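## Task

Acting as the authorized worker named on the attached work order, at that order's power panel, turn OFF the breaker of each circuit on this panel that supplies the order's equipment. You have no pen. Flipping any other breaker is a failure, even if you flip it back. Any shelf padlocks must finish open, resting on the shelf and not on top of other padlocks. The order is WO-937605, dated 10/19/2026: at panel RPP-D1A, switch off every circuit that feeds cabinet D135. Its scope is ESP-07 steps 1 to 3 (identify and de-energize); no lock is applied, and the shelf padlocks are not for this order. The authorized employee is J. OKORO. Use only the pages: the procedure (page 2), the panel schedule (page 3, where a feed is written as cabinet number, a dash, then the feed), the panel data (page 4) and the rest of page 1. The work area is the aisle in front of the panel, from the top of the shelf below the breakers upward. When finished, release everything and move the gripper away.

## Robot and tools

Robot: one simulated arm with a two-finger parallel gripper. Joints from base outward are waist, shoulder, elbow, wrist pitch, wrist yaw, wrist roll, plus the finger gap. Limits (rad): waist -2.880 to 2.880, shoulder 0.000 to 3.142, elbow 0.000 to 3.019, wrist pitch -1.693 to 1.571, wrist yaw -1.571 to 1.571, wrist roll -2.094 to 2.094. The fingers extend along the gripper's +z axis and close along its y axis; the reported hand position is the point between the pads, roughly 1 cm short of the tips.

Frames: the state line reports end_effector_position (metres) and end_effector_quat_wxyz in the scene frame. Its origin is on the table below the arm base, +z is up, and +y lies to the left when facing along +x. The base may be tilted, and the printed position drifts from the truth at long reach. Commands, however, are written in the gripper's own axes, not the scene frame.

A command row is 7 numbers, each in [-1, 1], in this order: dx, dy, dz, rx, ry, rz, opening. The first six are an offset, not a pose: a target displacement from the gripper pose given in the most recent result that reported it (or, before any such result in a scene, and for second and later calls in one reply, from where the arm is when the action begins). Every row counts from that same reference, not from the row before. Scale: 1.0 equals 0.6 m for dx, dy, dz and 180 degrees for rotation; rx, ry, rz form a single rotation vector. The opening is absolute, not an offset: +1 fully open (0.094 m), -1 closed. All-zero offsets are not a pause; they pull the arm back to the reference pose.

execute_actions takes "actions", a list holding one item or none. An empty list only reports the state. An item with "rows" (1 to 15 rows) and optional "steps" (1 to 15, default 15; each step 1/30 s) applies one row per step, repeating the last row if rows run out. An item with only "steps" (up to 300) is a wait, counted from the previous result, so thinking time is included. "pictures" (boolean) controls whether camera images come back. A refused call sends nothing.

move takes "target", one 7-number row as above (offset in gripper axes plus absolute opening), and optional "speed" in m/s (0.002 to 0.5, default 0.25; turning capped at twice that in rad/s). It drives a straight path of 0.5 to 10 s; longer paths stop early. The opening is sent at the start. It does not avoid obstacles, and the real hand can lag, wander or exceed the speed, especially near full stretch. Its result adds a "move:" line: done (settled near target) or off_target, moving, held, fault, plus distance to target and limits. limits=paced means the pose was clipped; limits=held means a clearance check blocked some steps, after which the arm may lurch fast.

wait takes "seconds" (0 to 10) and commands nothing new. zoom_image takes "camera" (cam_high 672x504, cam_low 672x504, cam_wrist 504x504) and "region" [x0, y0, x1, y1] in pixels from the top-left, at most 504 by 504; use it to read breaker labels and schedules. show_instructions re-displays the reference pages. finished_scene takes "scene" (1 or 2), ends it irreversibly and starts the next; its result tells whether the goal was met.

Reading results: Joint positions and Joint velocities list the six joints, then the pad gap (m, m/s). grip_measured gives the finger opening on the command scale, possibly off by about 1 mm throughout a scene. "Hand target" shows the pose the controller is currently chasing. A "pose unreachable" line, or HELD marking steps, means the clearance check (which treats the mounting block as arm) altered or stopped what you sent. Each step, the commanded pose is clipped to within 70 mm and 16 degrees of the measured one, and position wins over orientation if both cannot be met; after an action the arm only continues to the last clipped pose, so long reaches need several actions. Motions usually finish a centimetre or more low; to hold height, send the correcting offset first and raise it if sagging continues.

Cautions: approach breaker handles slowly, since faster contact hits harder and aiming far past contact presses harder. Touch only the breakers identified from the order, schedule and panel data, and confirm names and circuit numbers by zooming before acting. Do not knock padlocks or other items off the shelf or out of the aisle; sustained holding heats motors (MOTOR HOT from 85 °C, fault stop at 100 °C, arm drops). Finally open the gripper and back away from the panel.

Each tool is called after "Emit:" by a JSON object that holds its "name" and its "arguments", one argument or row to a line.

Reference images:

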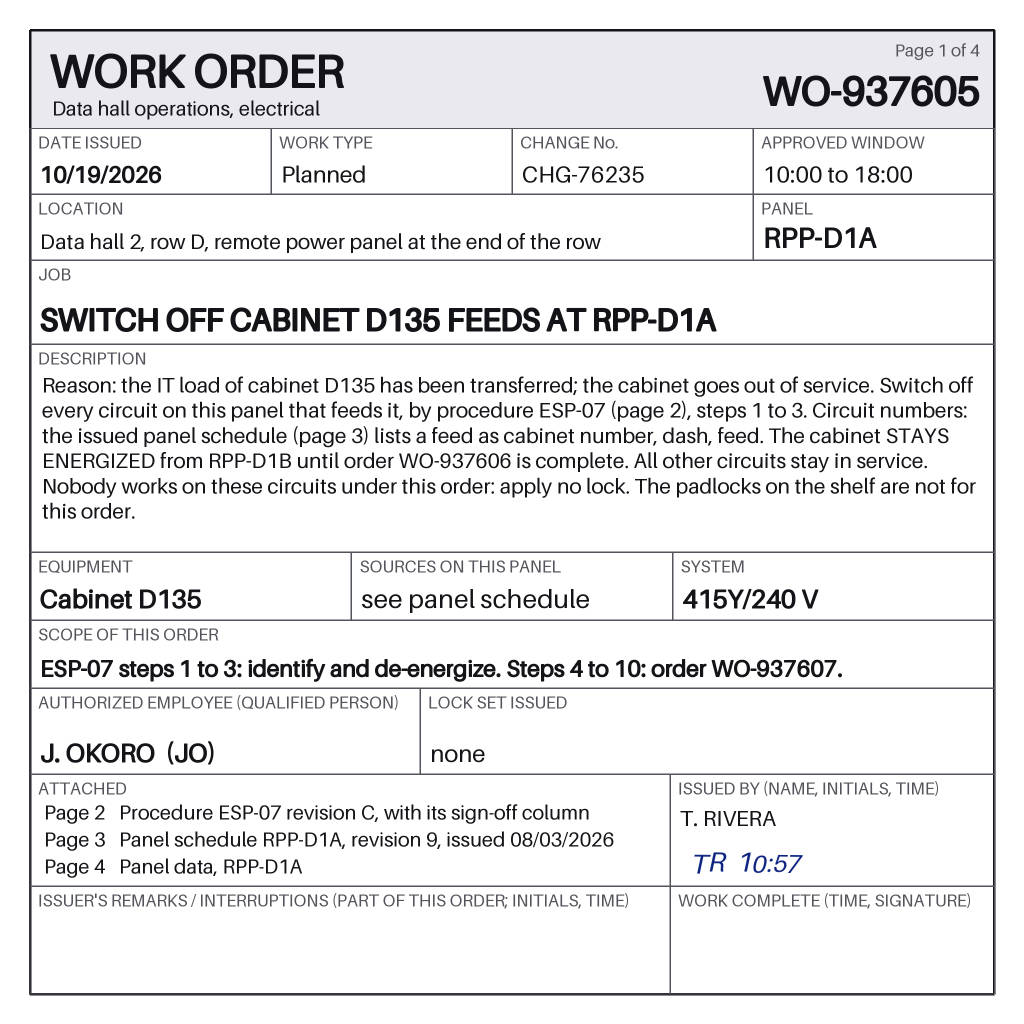

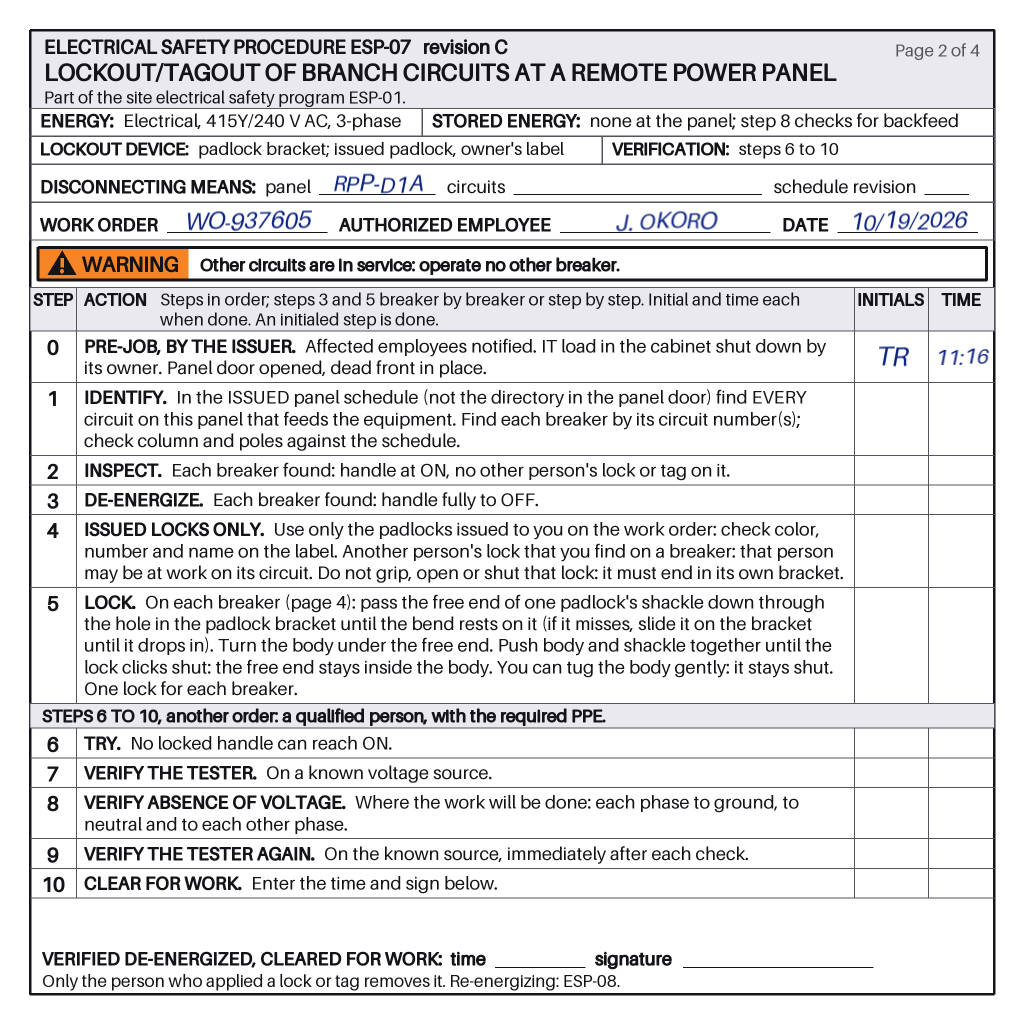

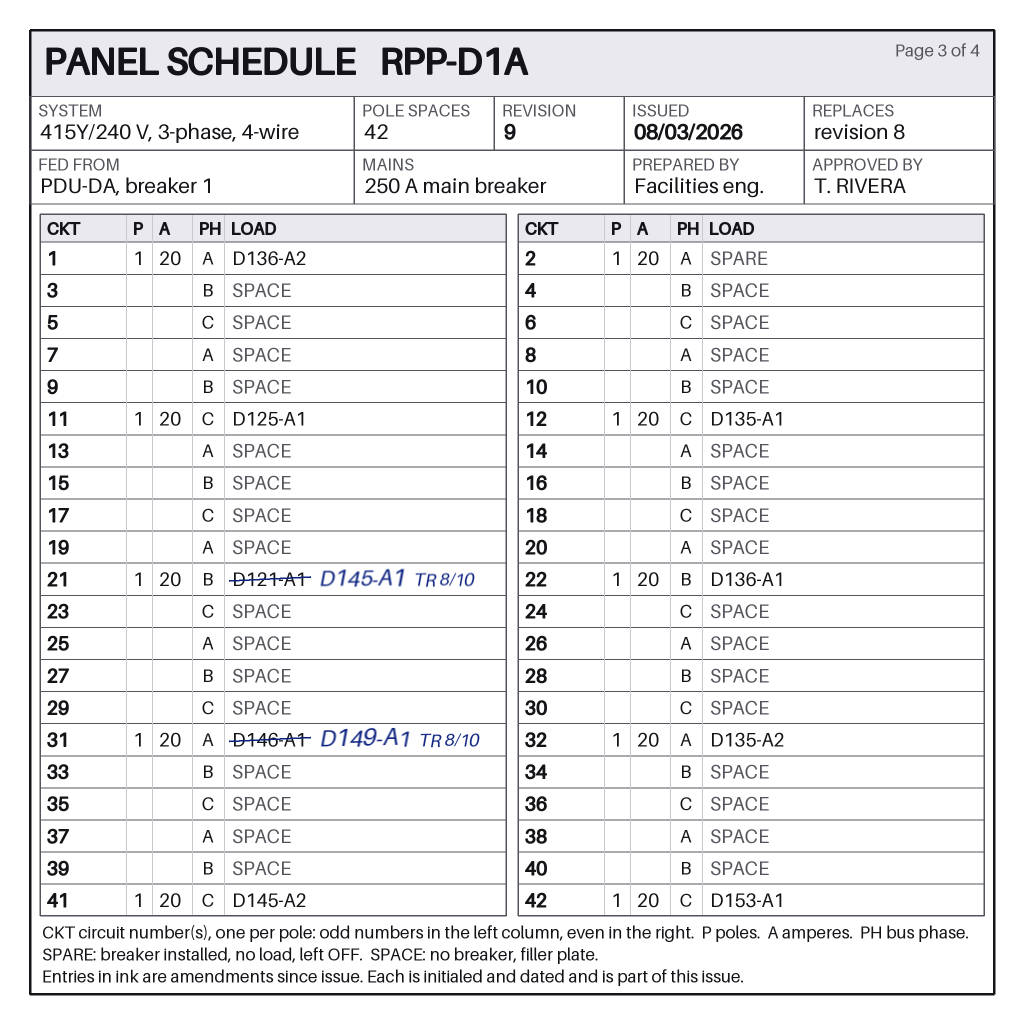

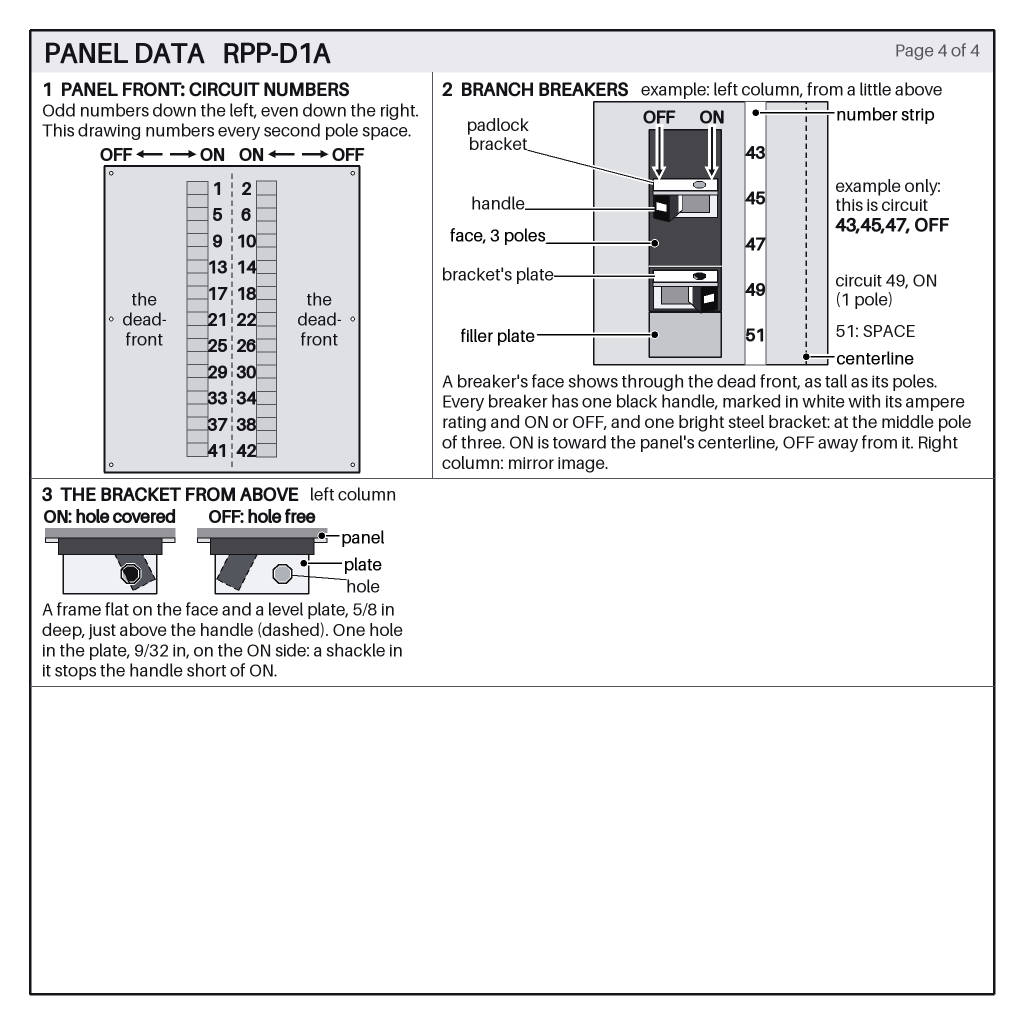

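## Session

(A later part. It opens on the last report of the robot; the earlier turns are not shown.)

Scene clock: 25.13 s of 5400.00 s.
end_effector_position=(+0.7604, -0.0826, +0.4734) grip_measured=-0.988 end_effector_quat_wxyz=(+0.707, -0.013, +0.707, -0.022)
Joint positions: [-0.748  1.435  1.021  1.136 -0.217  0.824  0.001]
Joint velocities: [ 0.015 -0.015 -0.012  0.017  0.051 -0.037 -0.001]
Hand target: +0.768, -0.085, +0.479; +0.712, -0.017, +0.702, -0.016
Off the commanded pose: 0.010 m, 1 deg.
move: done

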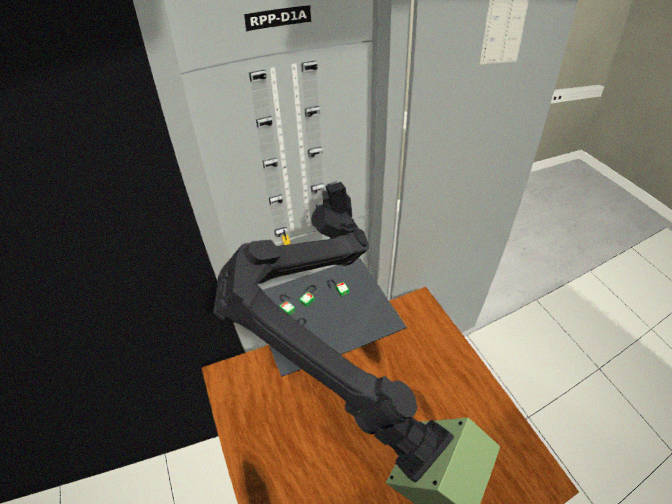

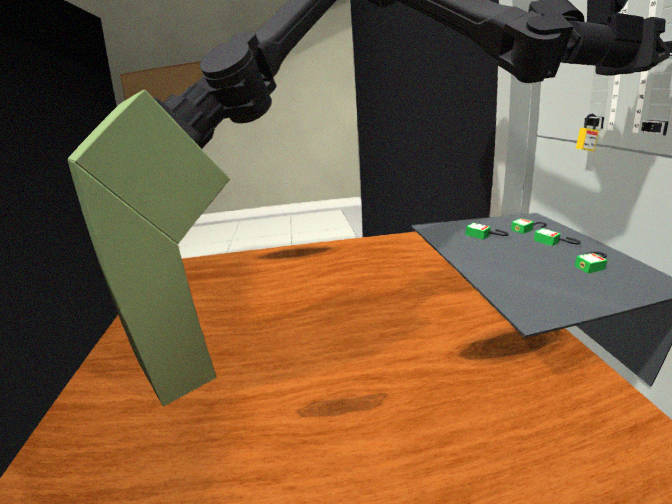

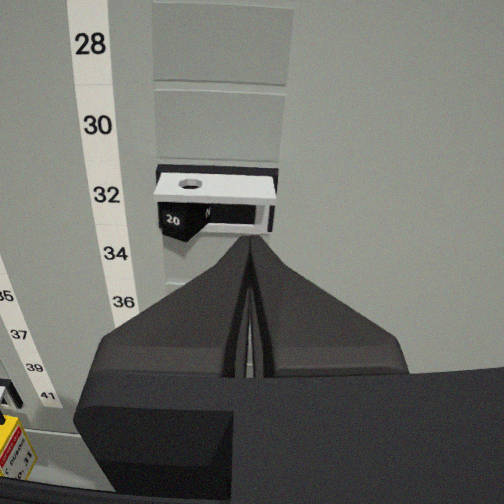

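Emit:
{"name": "move", "arguments": {
  "target": [0.0,0.075,-0.04,0,0,0,-1],
  "speed": 0.08
}}

Emit:
{"name": "move", "arguments": {
  "target": [0.03,0.0,0.07,0,0,0,-1],
  "speed": 0.04
}}

Scene clock: 27.53 s of 5400.00 s.
end_effector_position=(+0.7388, -0.0420, +0.4802) grip_measured=-0.988 end_effector_quat_wxyz=(+0.713, -0.014, +0.701, -0.021)
Joint positions: [-0.704  1.321  0.928  1.125 -0.174  0.798  0.001]
Joint velocities: [-0.005 -0.005 -0.017 -0.007  0.022 -0.007 -0.   ]
Hand target: +0.737, -0.037, +0.471; +0.707, -0.013, +0.707, -0.022
Off the commanded pose: 0.010 m, 1 deg.
move: done

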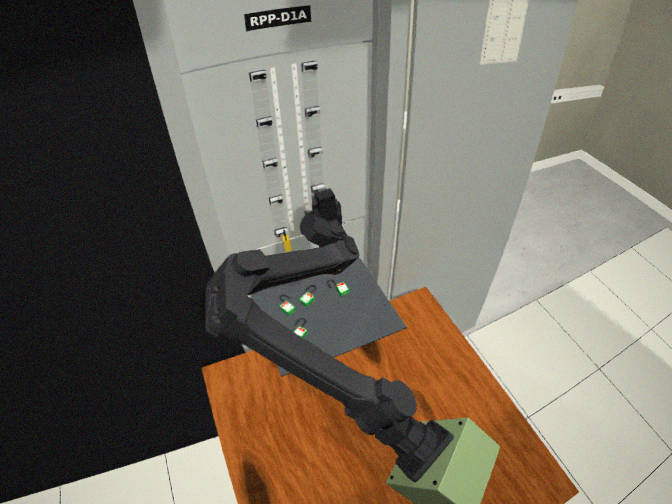

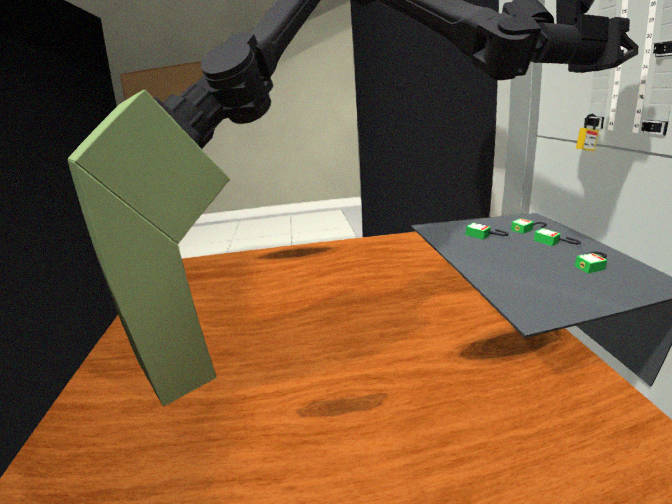

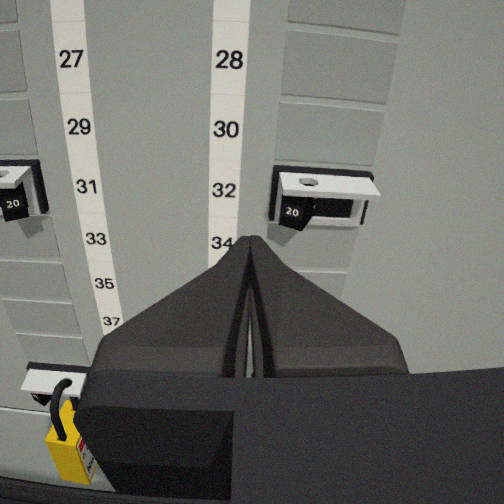

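Scene clock: 28.97 s of 5400.00 s.
end_effector_position=(+0.7706, -0.0458, +0.4761) grip_measured=-0.988 end_effector_quat_wxyz=(+0.718, -0.013, +0.696, -0.023)
Joint positions: [-0.684  1.379  1.025  1.089 -0.145  0.785  0.001]
Joint velocities: [-0.005 -0.005 -0.022 -0.017 -0.007 -0.007  0.   ]
Hand target: +0.780, -0.044, +0.464; +0.713, -0.014, +0.700, -0.021
Off the commanded pose: 0.017 m, 1 deg.
move: off_target

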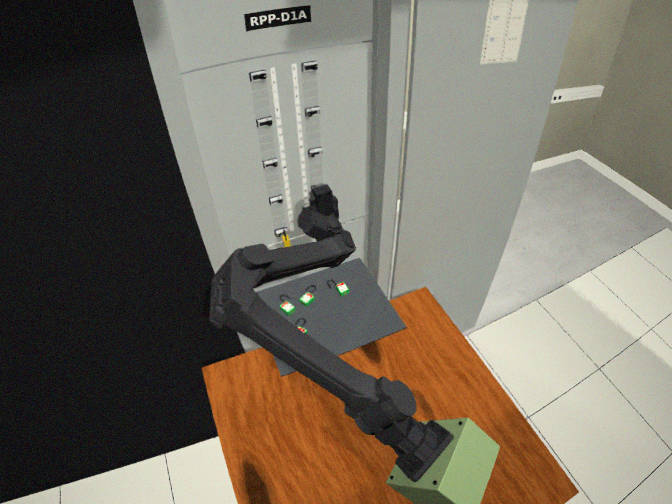

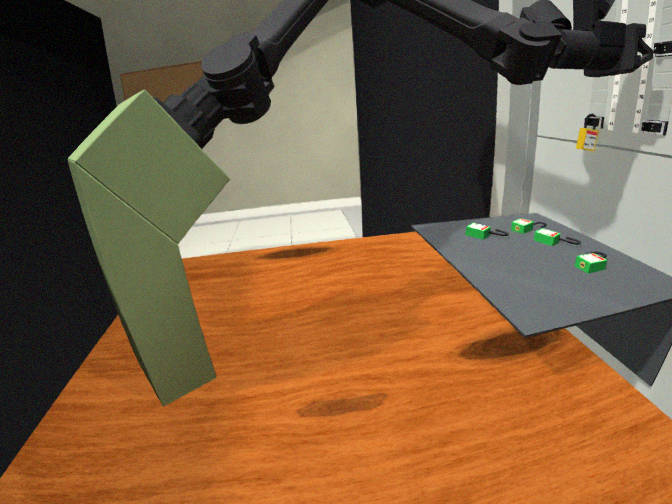

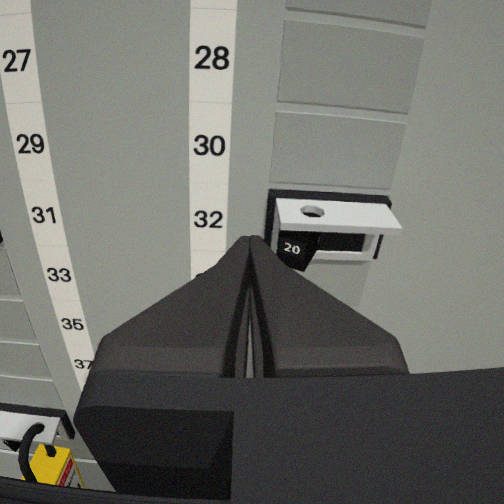

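Emit:
{"name": "move", "arguments": {
  "target": [-0.005,-0.07,0.008,0,0,0,-1],
  "speed": 0.04
}}

Scene clock: 30.73 s of 5400.00 s.
end_effector_position=(+0.7708, -0.0503, +0.4789) grip_measured=-0.988 end_effector_quat_wxyz=(+0.716, -0.031, +0.698, -0.002)
Joint positions: [-0.712  1.409  1.038  1.147 -0.208  0.815  0.001]
Joint velocities: [-0.034 -0.015 -0.002 -0.007 -0.022 -0.051 -0.002]
Hand target: +0.772, -0.087, +0.482; +0.718, -0.013, +0.696, -0.023
Off the commanded pose: 0.038 m, 3 deg.
move: off_target

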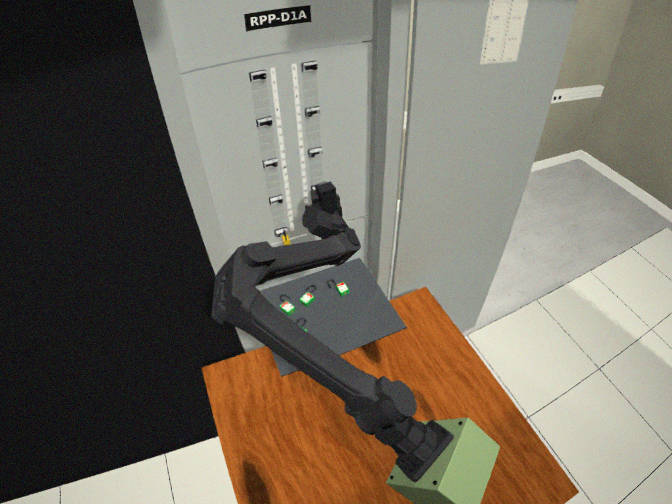

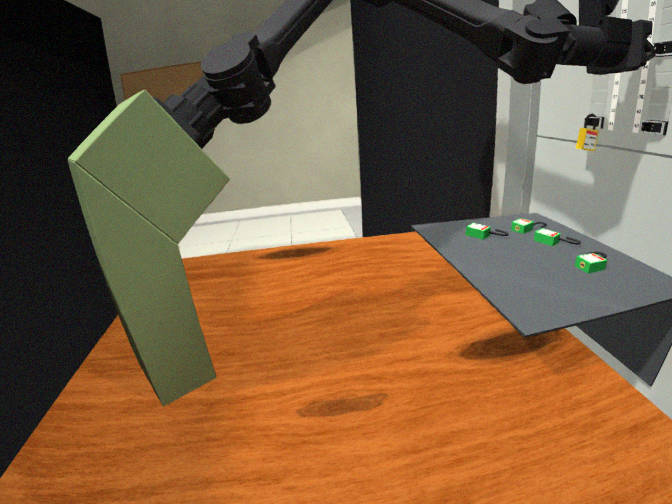

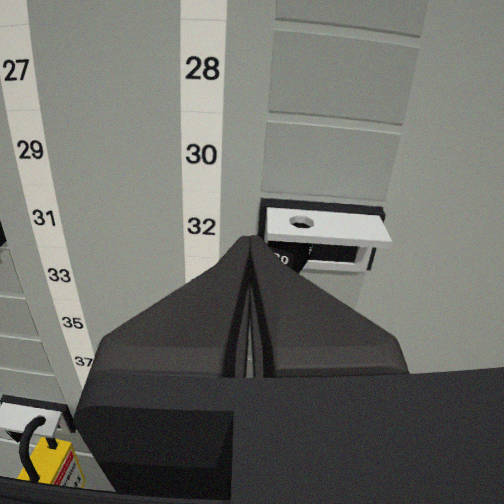

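Emit:
{"name": "move", "arguments": {
  "target": [0.008,-0.06,-0.008,0,0,0,-1],
  "speed": 0.03
}}

Scene clock: 32.77 s of 5400.00 s.
end_effector_position=(+0.7670, -0.0511, +0.4788) grip_measured=-0.988 end_effector_quat_wxyz=(+0.717, -0.051, +0.695, +0.016)
Joint positions: [-0.726  1.436  1.038  1.221 -0.249  0.835  0.001]
Joint velocities: [-0.015  0.024 -0.017 -0.007 -0.125  0.022 -0.001]
Hand target: +0.765, -0.086, +0.476; +0.716, -0.031, +0.698, -0.002
Off the commanded pose: 0.036 m, 3 deg.
move: off_target

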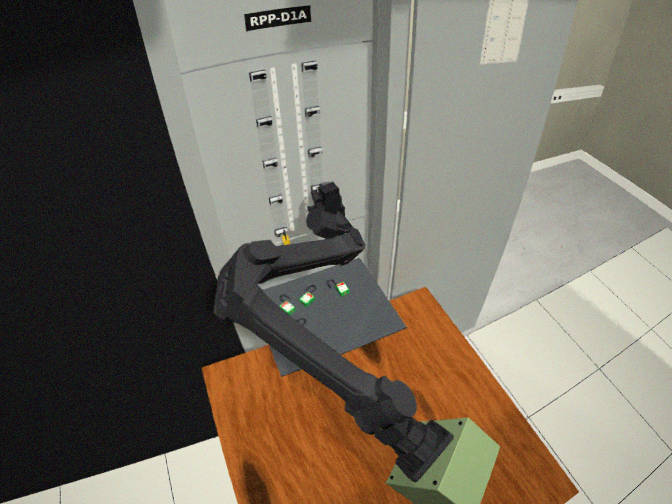

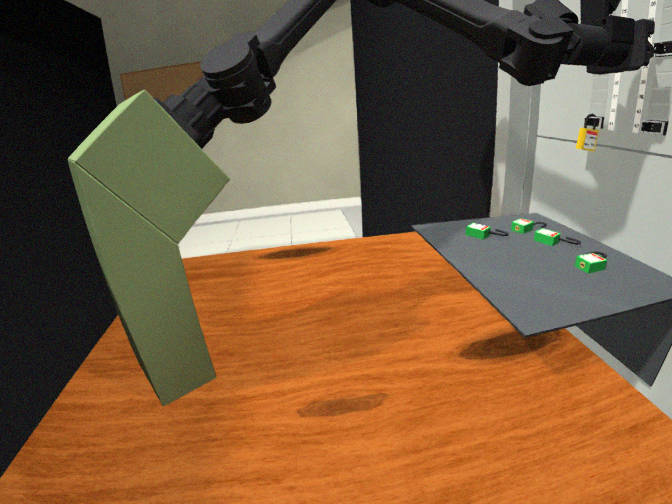

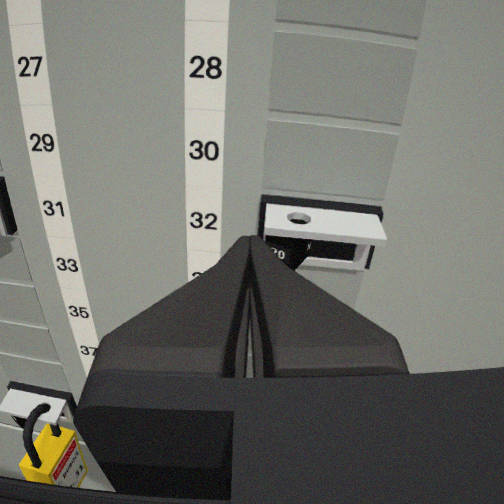

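Emit:
{"name": "move", "arguments": {
  "target": [0.025,-0.05,0.0,0,0,0,-1],
  "speed": 0.03
}}

Scene clock: 34.67 s of 5400.00 s.
end_effector_position=(+0.7665, -0.0519, +0.4737) grip_measured=-0.988 end_effector_quat_wxyz=(+0.721, -0.069, +0.689, +0.028)
Joint positions: [-0.726  1.472  1.048  1.29  -0.268  0.836  0.001]
Joint velocities: [-0.005  0.005 -0.007 -0.002  0.11   0.007 -0.001]
Hand target: +0.768, -0.081, +0.466; +0.717, -0.050, +0.695, +0.016
Off the commanded pose: 0.031 m, 3 deg.
move: off_target

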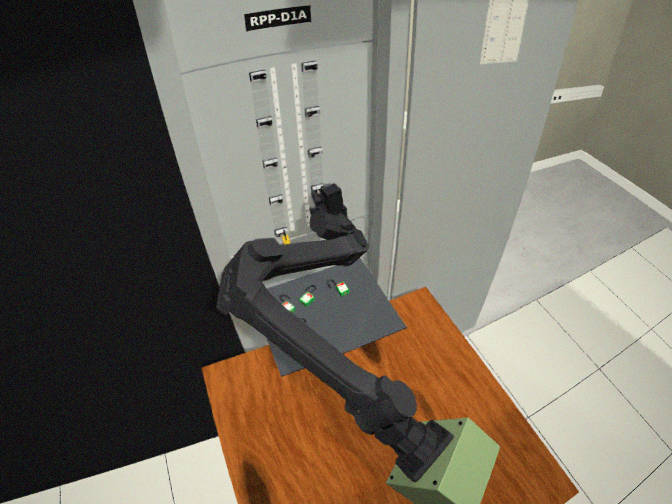

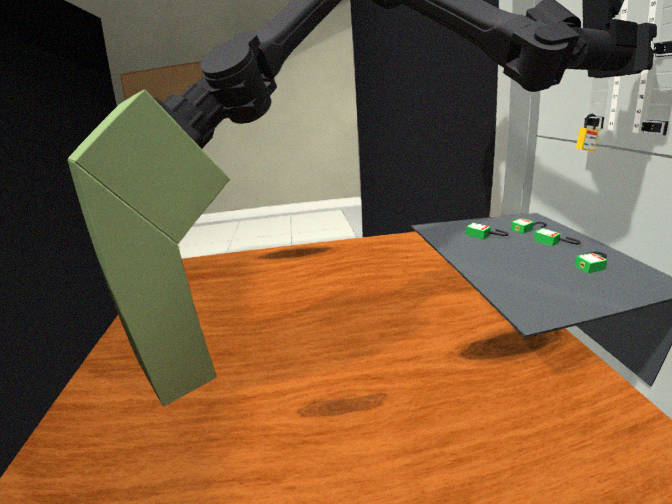

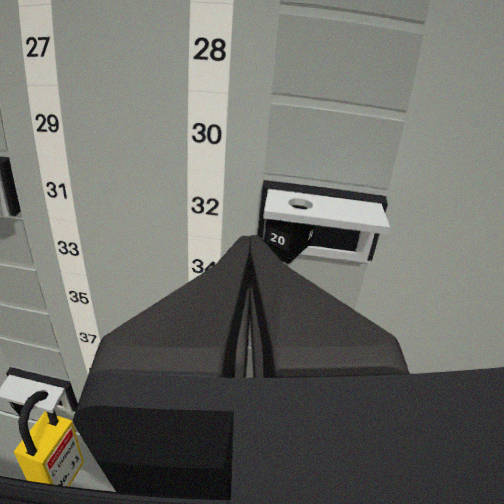

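Emit:
{"name": "move", "arguments": {
  "target": [0.0,-0.1,0.0,0.05,0,0,-1],
  "speed": 0.04
}}

Scene clock: 37.57 s of 5400.00 s.
end_effector_position=(+0.7678, -0.0534, +0.4761) grip_measured=-0.988 end_effector_quat_wxyz=(+0.723, -0.060, +0.688, +0.022)
Joint positions: [-0.725  1.464  1.048  1.269 -0.248  0.836  0.001]
Joint velocities: [-0.005 -0.005  0.002 -0.002 -0.007  0.007 -0.   ]
Hand target: +0.768, -0.109, +0.479; +0.725, -0.013, +0.688, -0.025
Off the commanded pose: 0.058 m, 8 deg.
move: off_target

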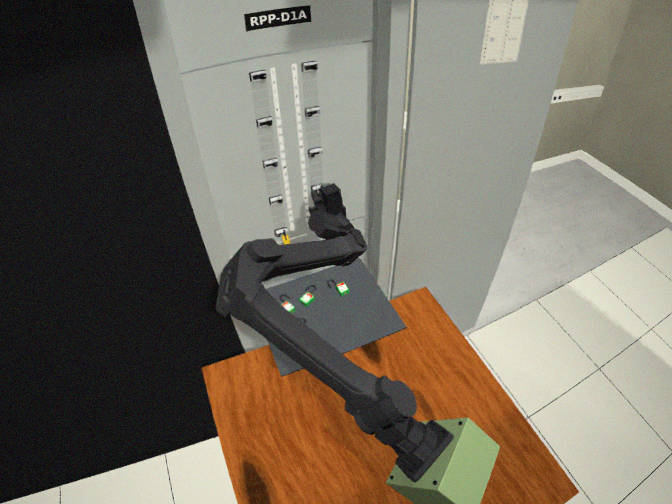

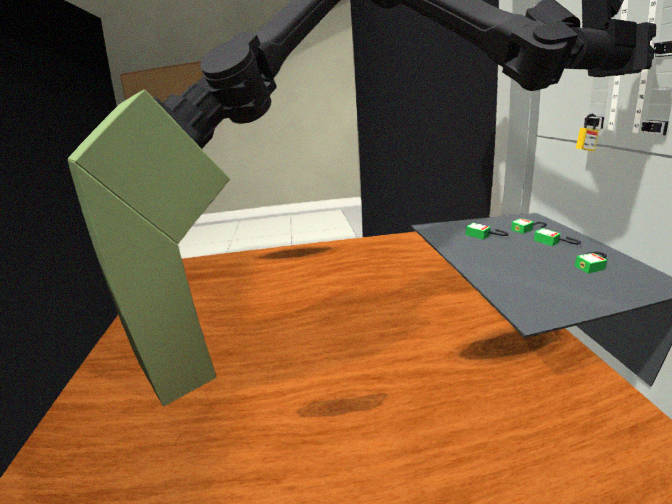

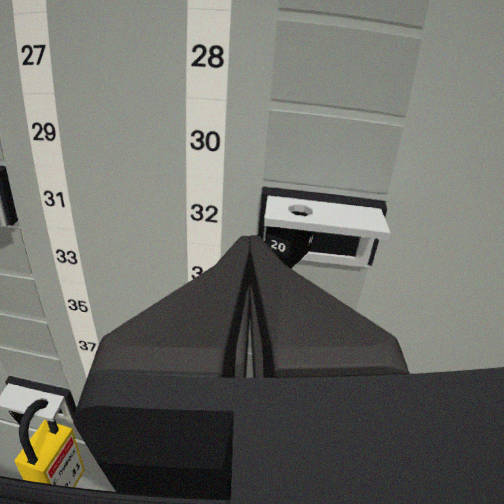

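Emit:
{"name": "move", "arguments": {
  "target": [0.03,0.015,0.0,0.03,0,0,-1],
  "speed": 0.03
}}

Scene clock: 39.83 s of 5400.00 s.
end_effector_position=(+0.7693, -0.0504, +0.4690) grip_measured=-0.988 end_effector_quat_wxyz=(+0.733, -0.029, +0.680, -0.007)
Joint positions: [-0.679  1.436  1.032  1.202 -0.142  0.79   0.001]
Joint velocities: [ 0.005 -0.005  0.017 -0.007 -0.051  0.007  0.001]
Hand target: +0.768, -0.046, +0.458; +0.726, -0.026, +0.687, -0.009
Off the commanded pose: 0.013 m, 1 deg.
move: off_target

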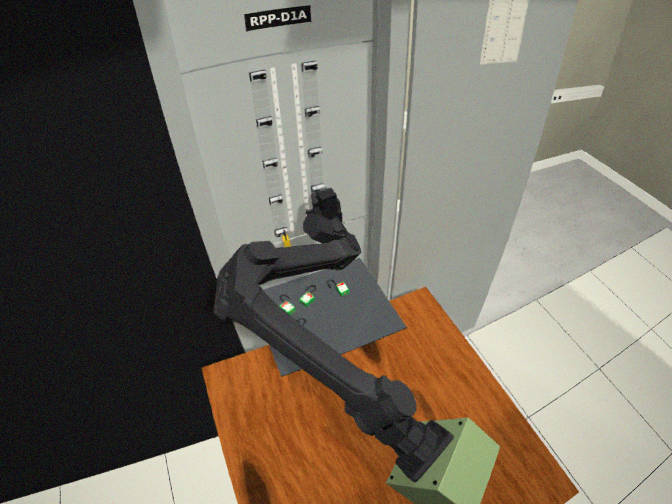

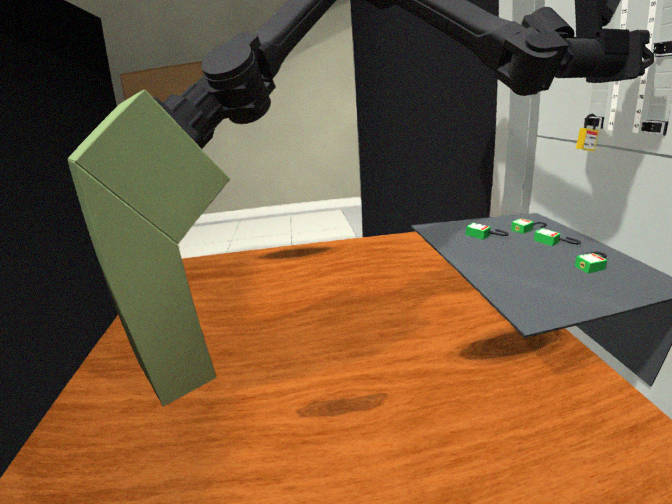

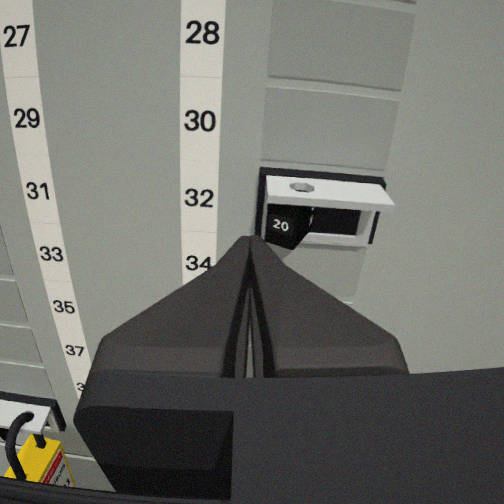

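Emit:
{"name": "move", "arguments": {
  "target": [-0.003,-0.07,0.0,0,0,0,-1],
  "speed": 0.04
}}

Scene clock: 42.23 s of 5400.00 s.
end_effector_position=(+0.7672, -0.0519, +0.4708) grip_measured=-0.988 end_effector_quat_wxyz=(+0.731, -0.050, +0.681, +0.015)
Joint positions: [-0.702  1.463  1.039  1.268 -0.201  0.819  0.001]
Joint velocities: [-0.005 -0.005 -0.007 -0.012 -0.022 -0.022  0.   ]
Hand target: +0.767, -0.091, +0.474; +0.733, -0.029, +0.680, -0.008
Off the commanded pose: 0.040 m, 4 deg.
move: off_target

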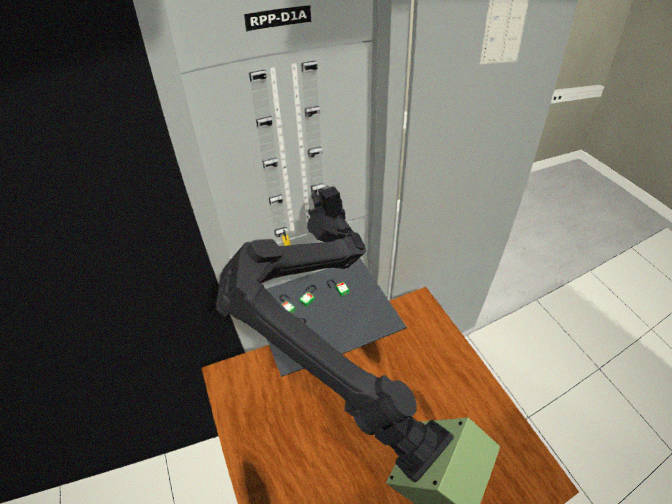

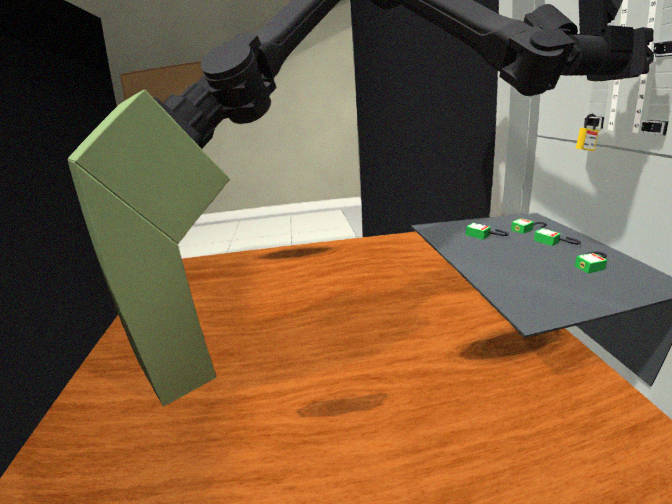

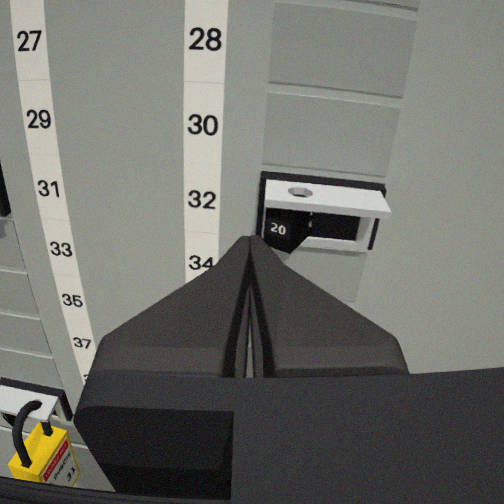

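Emit:
{"name": "move", "arguments": {
  "target": [0.0,-0.06,-0.008,0.02,0,0,-1],
  "speed": 0.02
}}

Scene clock: 44.80 s of 5400.00 s.
end_effector_position=(+0.7672, -0.0514, +0.4712) grip_measured=-0.988 end_effector_quat_wxyz=(+0.731, -0.050, +0.681, +0.017)
Joint positions: [-0.702  1.462  1.039  1.269 -0.203  0.822  0.001]
Joint velocities: [ 0.005 -0.005 -0.007 -0.007 -0.007 -0.022 -0.001]
Hand target: +0.764, -0.087, +0.473; +0.732, -0.027, +0.680, -0.006
Off the commanded pose: 0.037 m, 4 deg.
move: off_target

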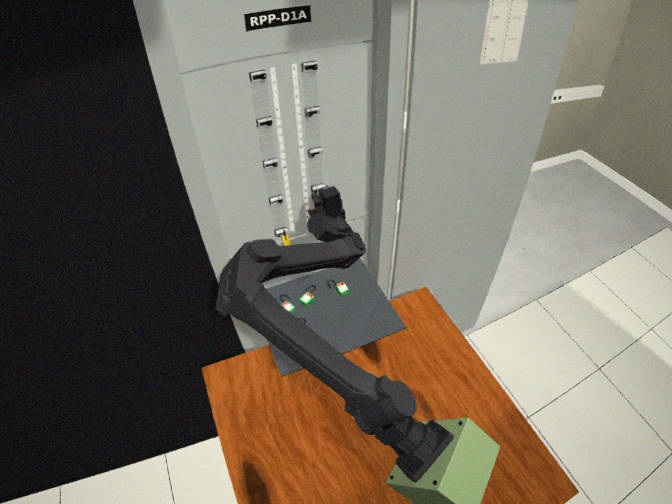

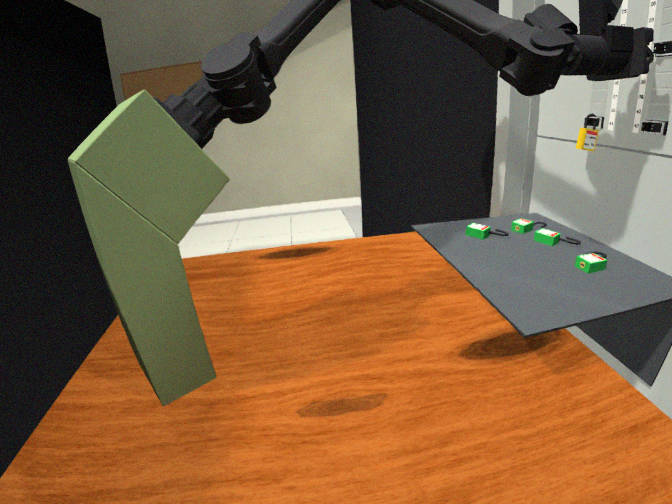

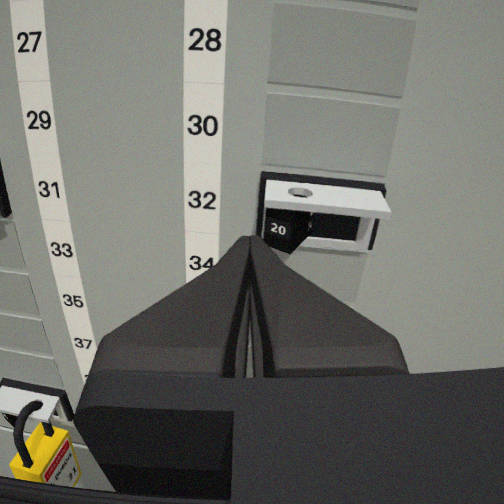

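Emit:
{"name": "move", "arguments": {
  "target": [0.0,0.0,-0.05,0.03,0,0,-1],
  "speed": 0.05
}}

Emit:
{"name": "move", "arguments": {
  "target": [0.015,-0.03,0.0,0.03,0,0,0.15],
  "speed": 0.05
}}

Scene clock: 46.87 s of 5400.00 s.
end_effector_position=(+0.7385, -0.0586, +0.4736) grip_measured=-0.988 end_effector_quat_wxyz=(+0.736, -0.015, +0.676, -0.012)
Joint positions: [-0.702  1.403  0.941  1.248 -0.132  0.818  0.001]
Joint velocities: [-0.015 -0.015  0.007 -0.022 -0.007  0.066  0.001]
Hand target: +0.737, -0.054, +0.469; +0.733, -0.015, +0.680, -0.015
Off the commanded pose: 0.006 m, 1 deg.
move: done

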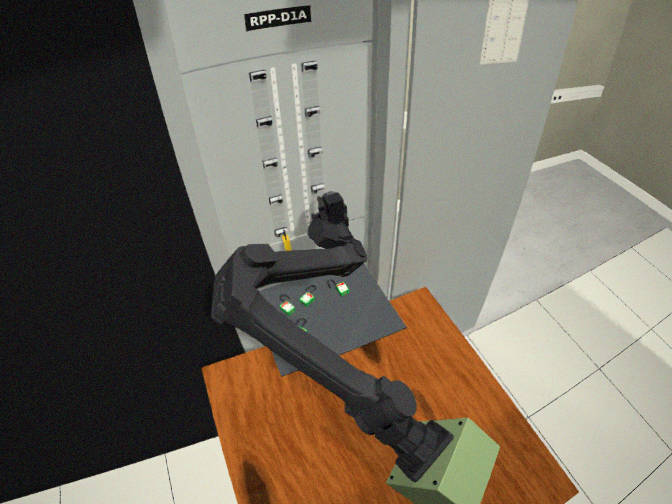

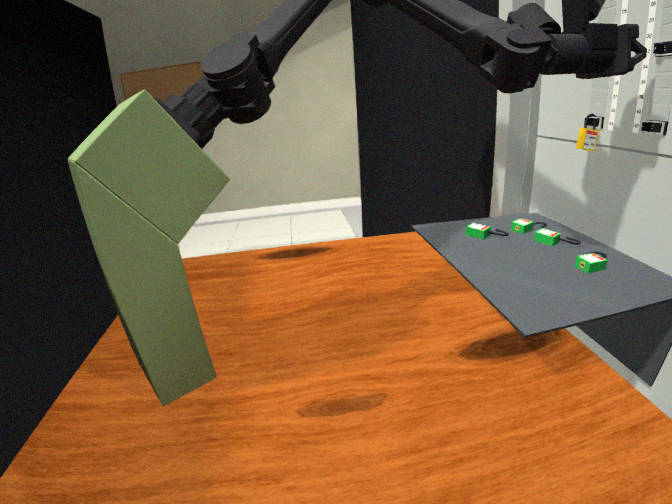

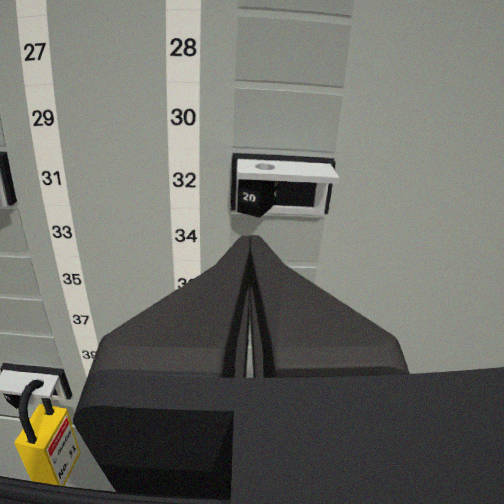

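Scene clock: 48.03 s of 5400.00 s.
end_effector_position=(+0.7378, -0.0761, +0.4745) grip_measured=+0.148 end_effector_quat_wxyz=(+0.742, +0.018, +0.669, -0.039)
Joint positions: [-0.702  1.403  0.941  1.197 -0.061  0.818  0.054]
Joint velocities: [ 0.005 -0.005  0.002 -0.007 -0.007 -0.007  0.   ]
Hand target: +0.739, -0.077, +0.466; +0.737, +0.020, +0.675, -0.043
Off the commanded pose: 0.009 m, 1 deg.
move: done

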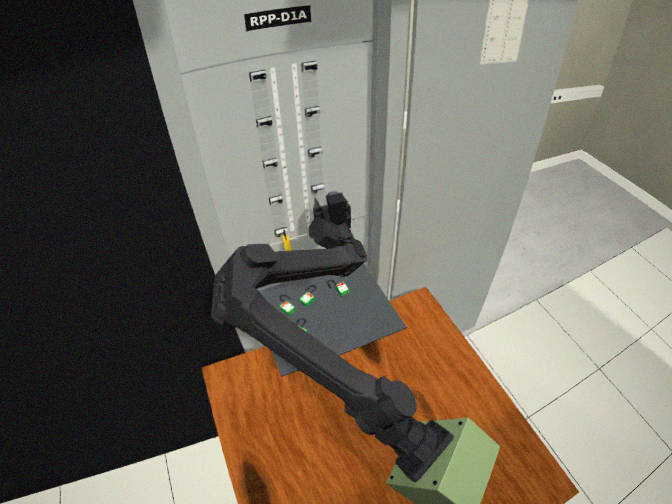

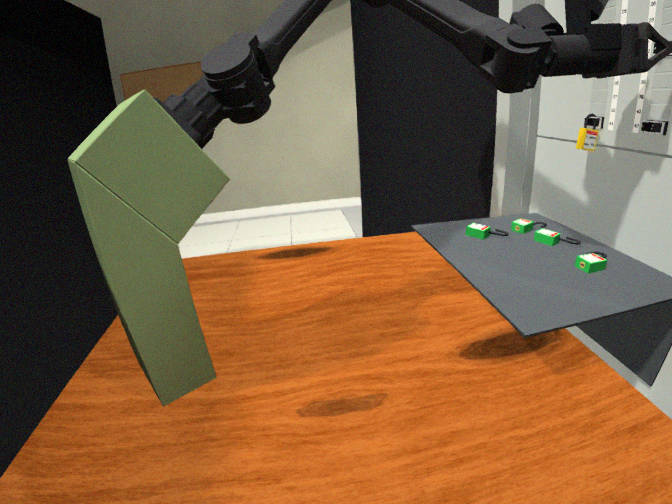

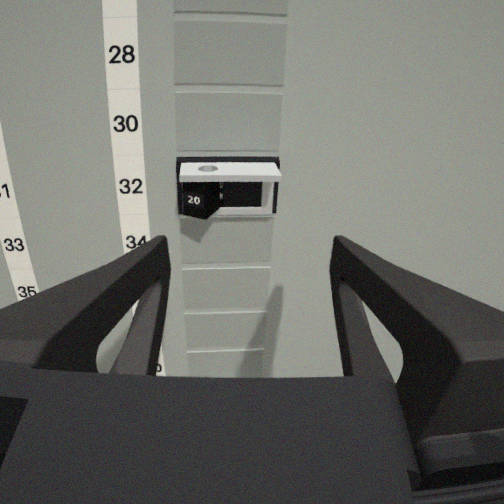

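Emit:
{"name": "move", "arguments": {
  "target": [0.03,0.012,0.065,-0.06,0,0,0.15],
  "speed": 0.04
}}

Scene clock: 51.20 s of 5400.00 s.
end_effector_position=(+0.7729, -0.0693, +0.4599) grip_measured=+0.148 end_effector_quat_wxyz=(+0.736, -0.050, +0.675, +0.015)
Joint positions: [-0.702  1.528  1.074  1.309 -0.189  0.822  0.054]
Joint velocities: [ 0.015  0.005 -0.007  0.017  0.007  0.022 -0.001]
Hand target: +0.778, -0.073, +0.461; +0.739, -0.052, +0.671, +0.023
Off the commanded pose: 0.007 m, 1 deg.
move: done

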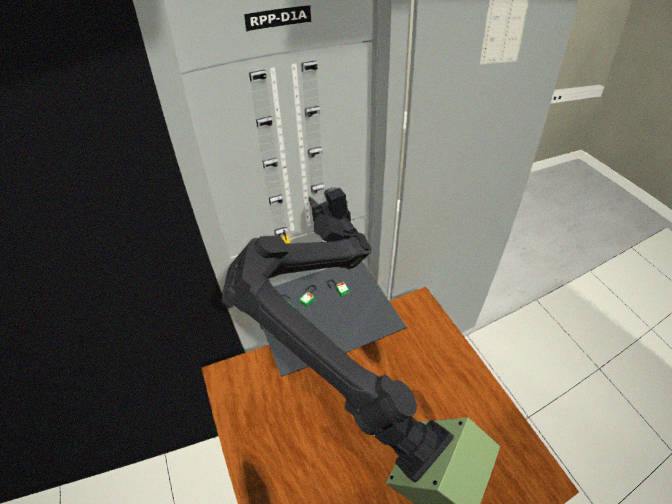

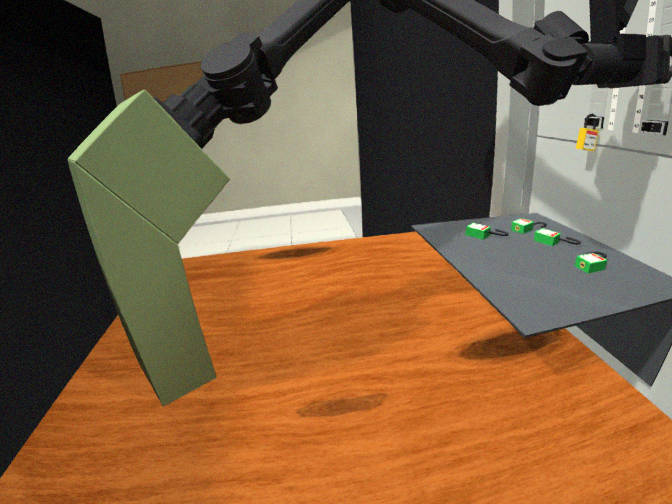

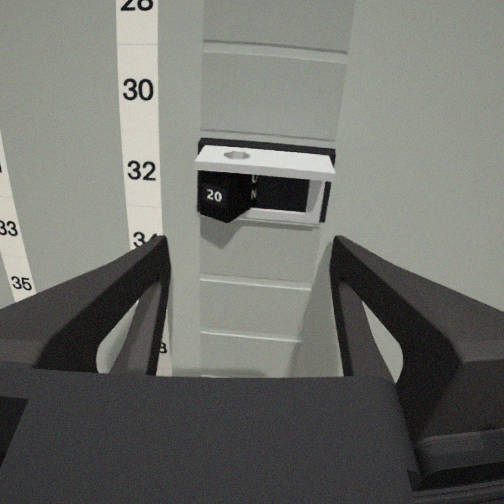

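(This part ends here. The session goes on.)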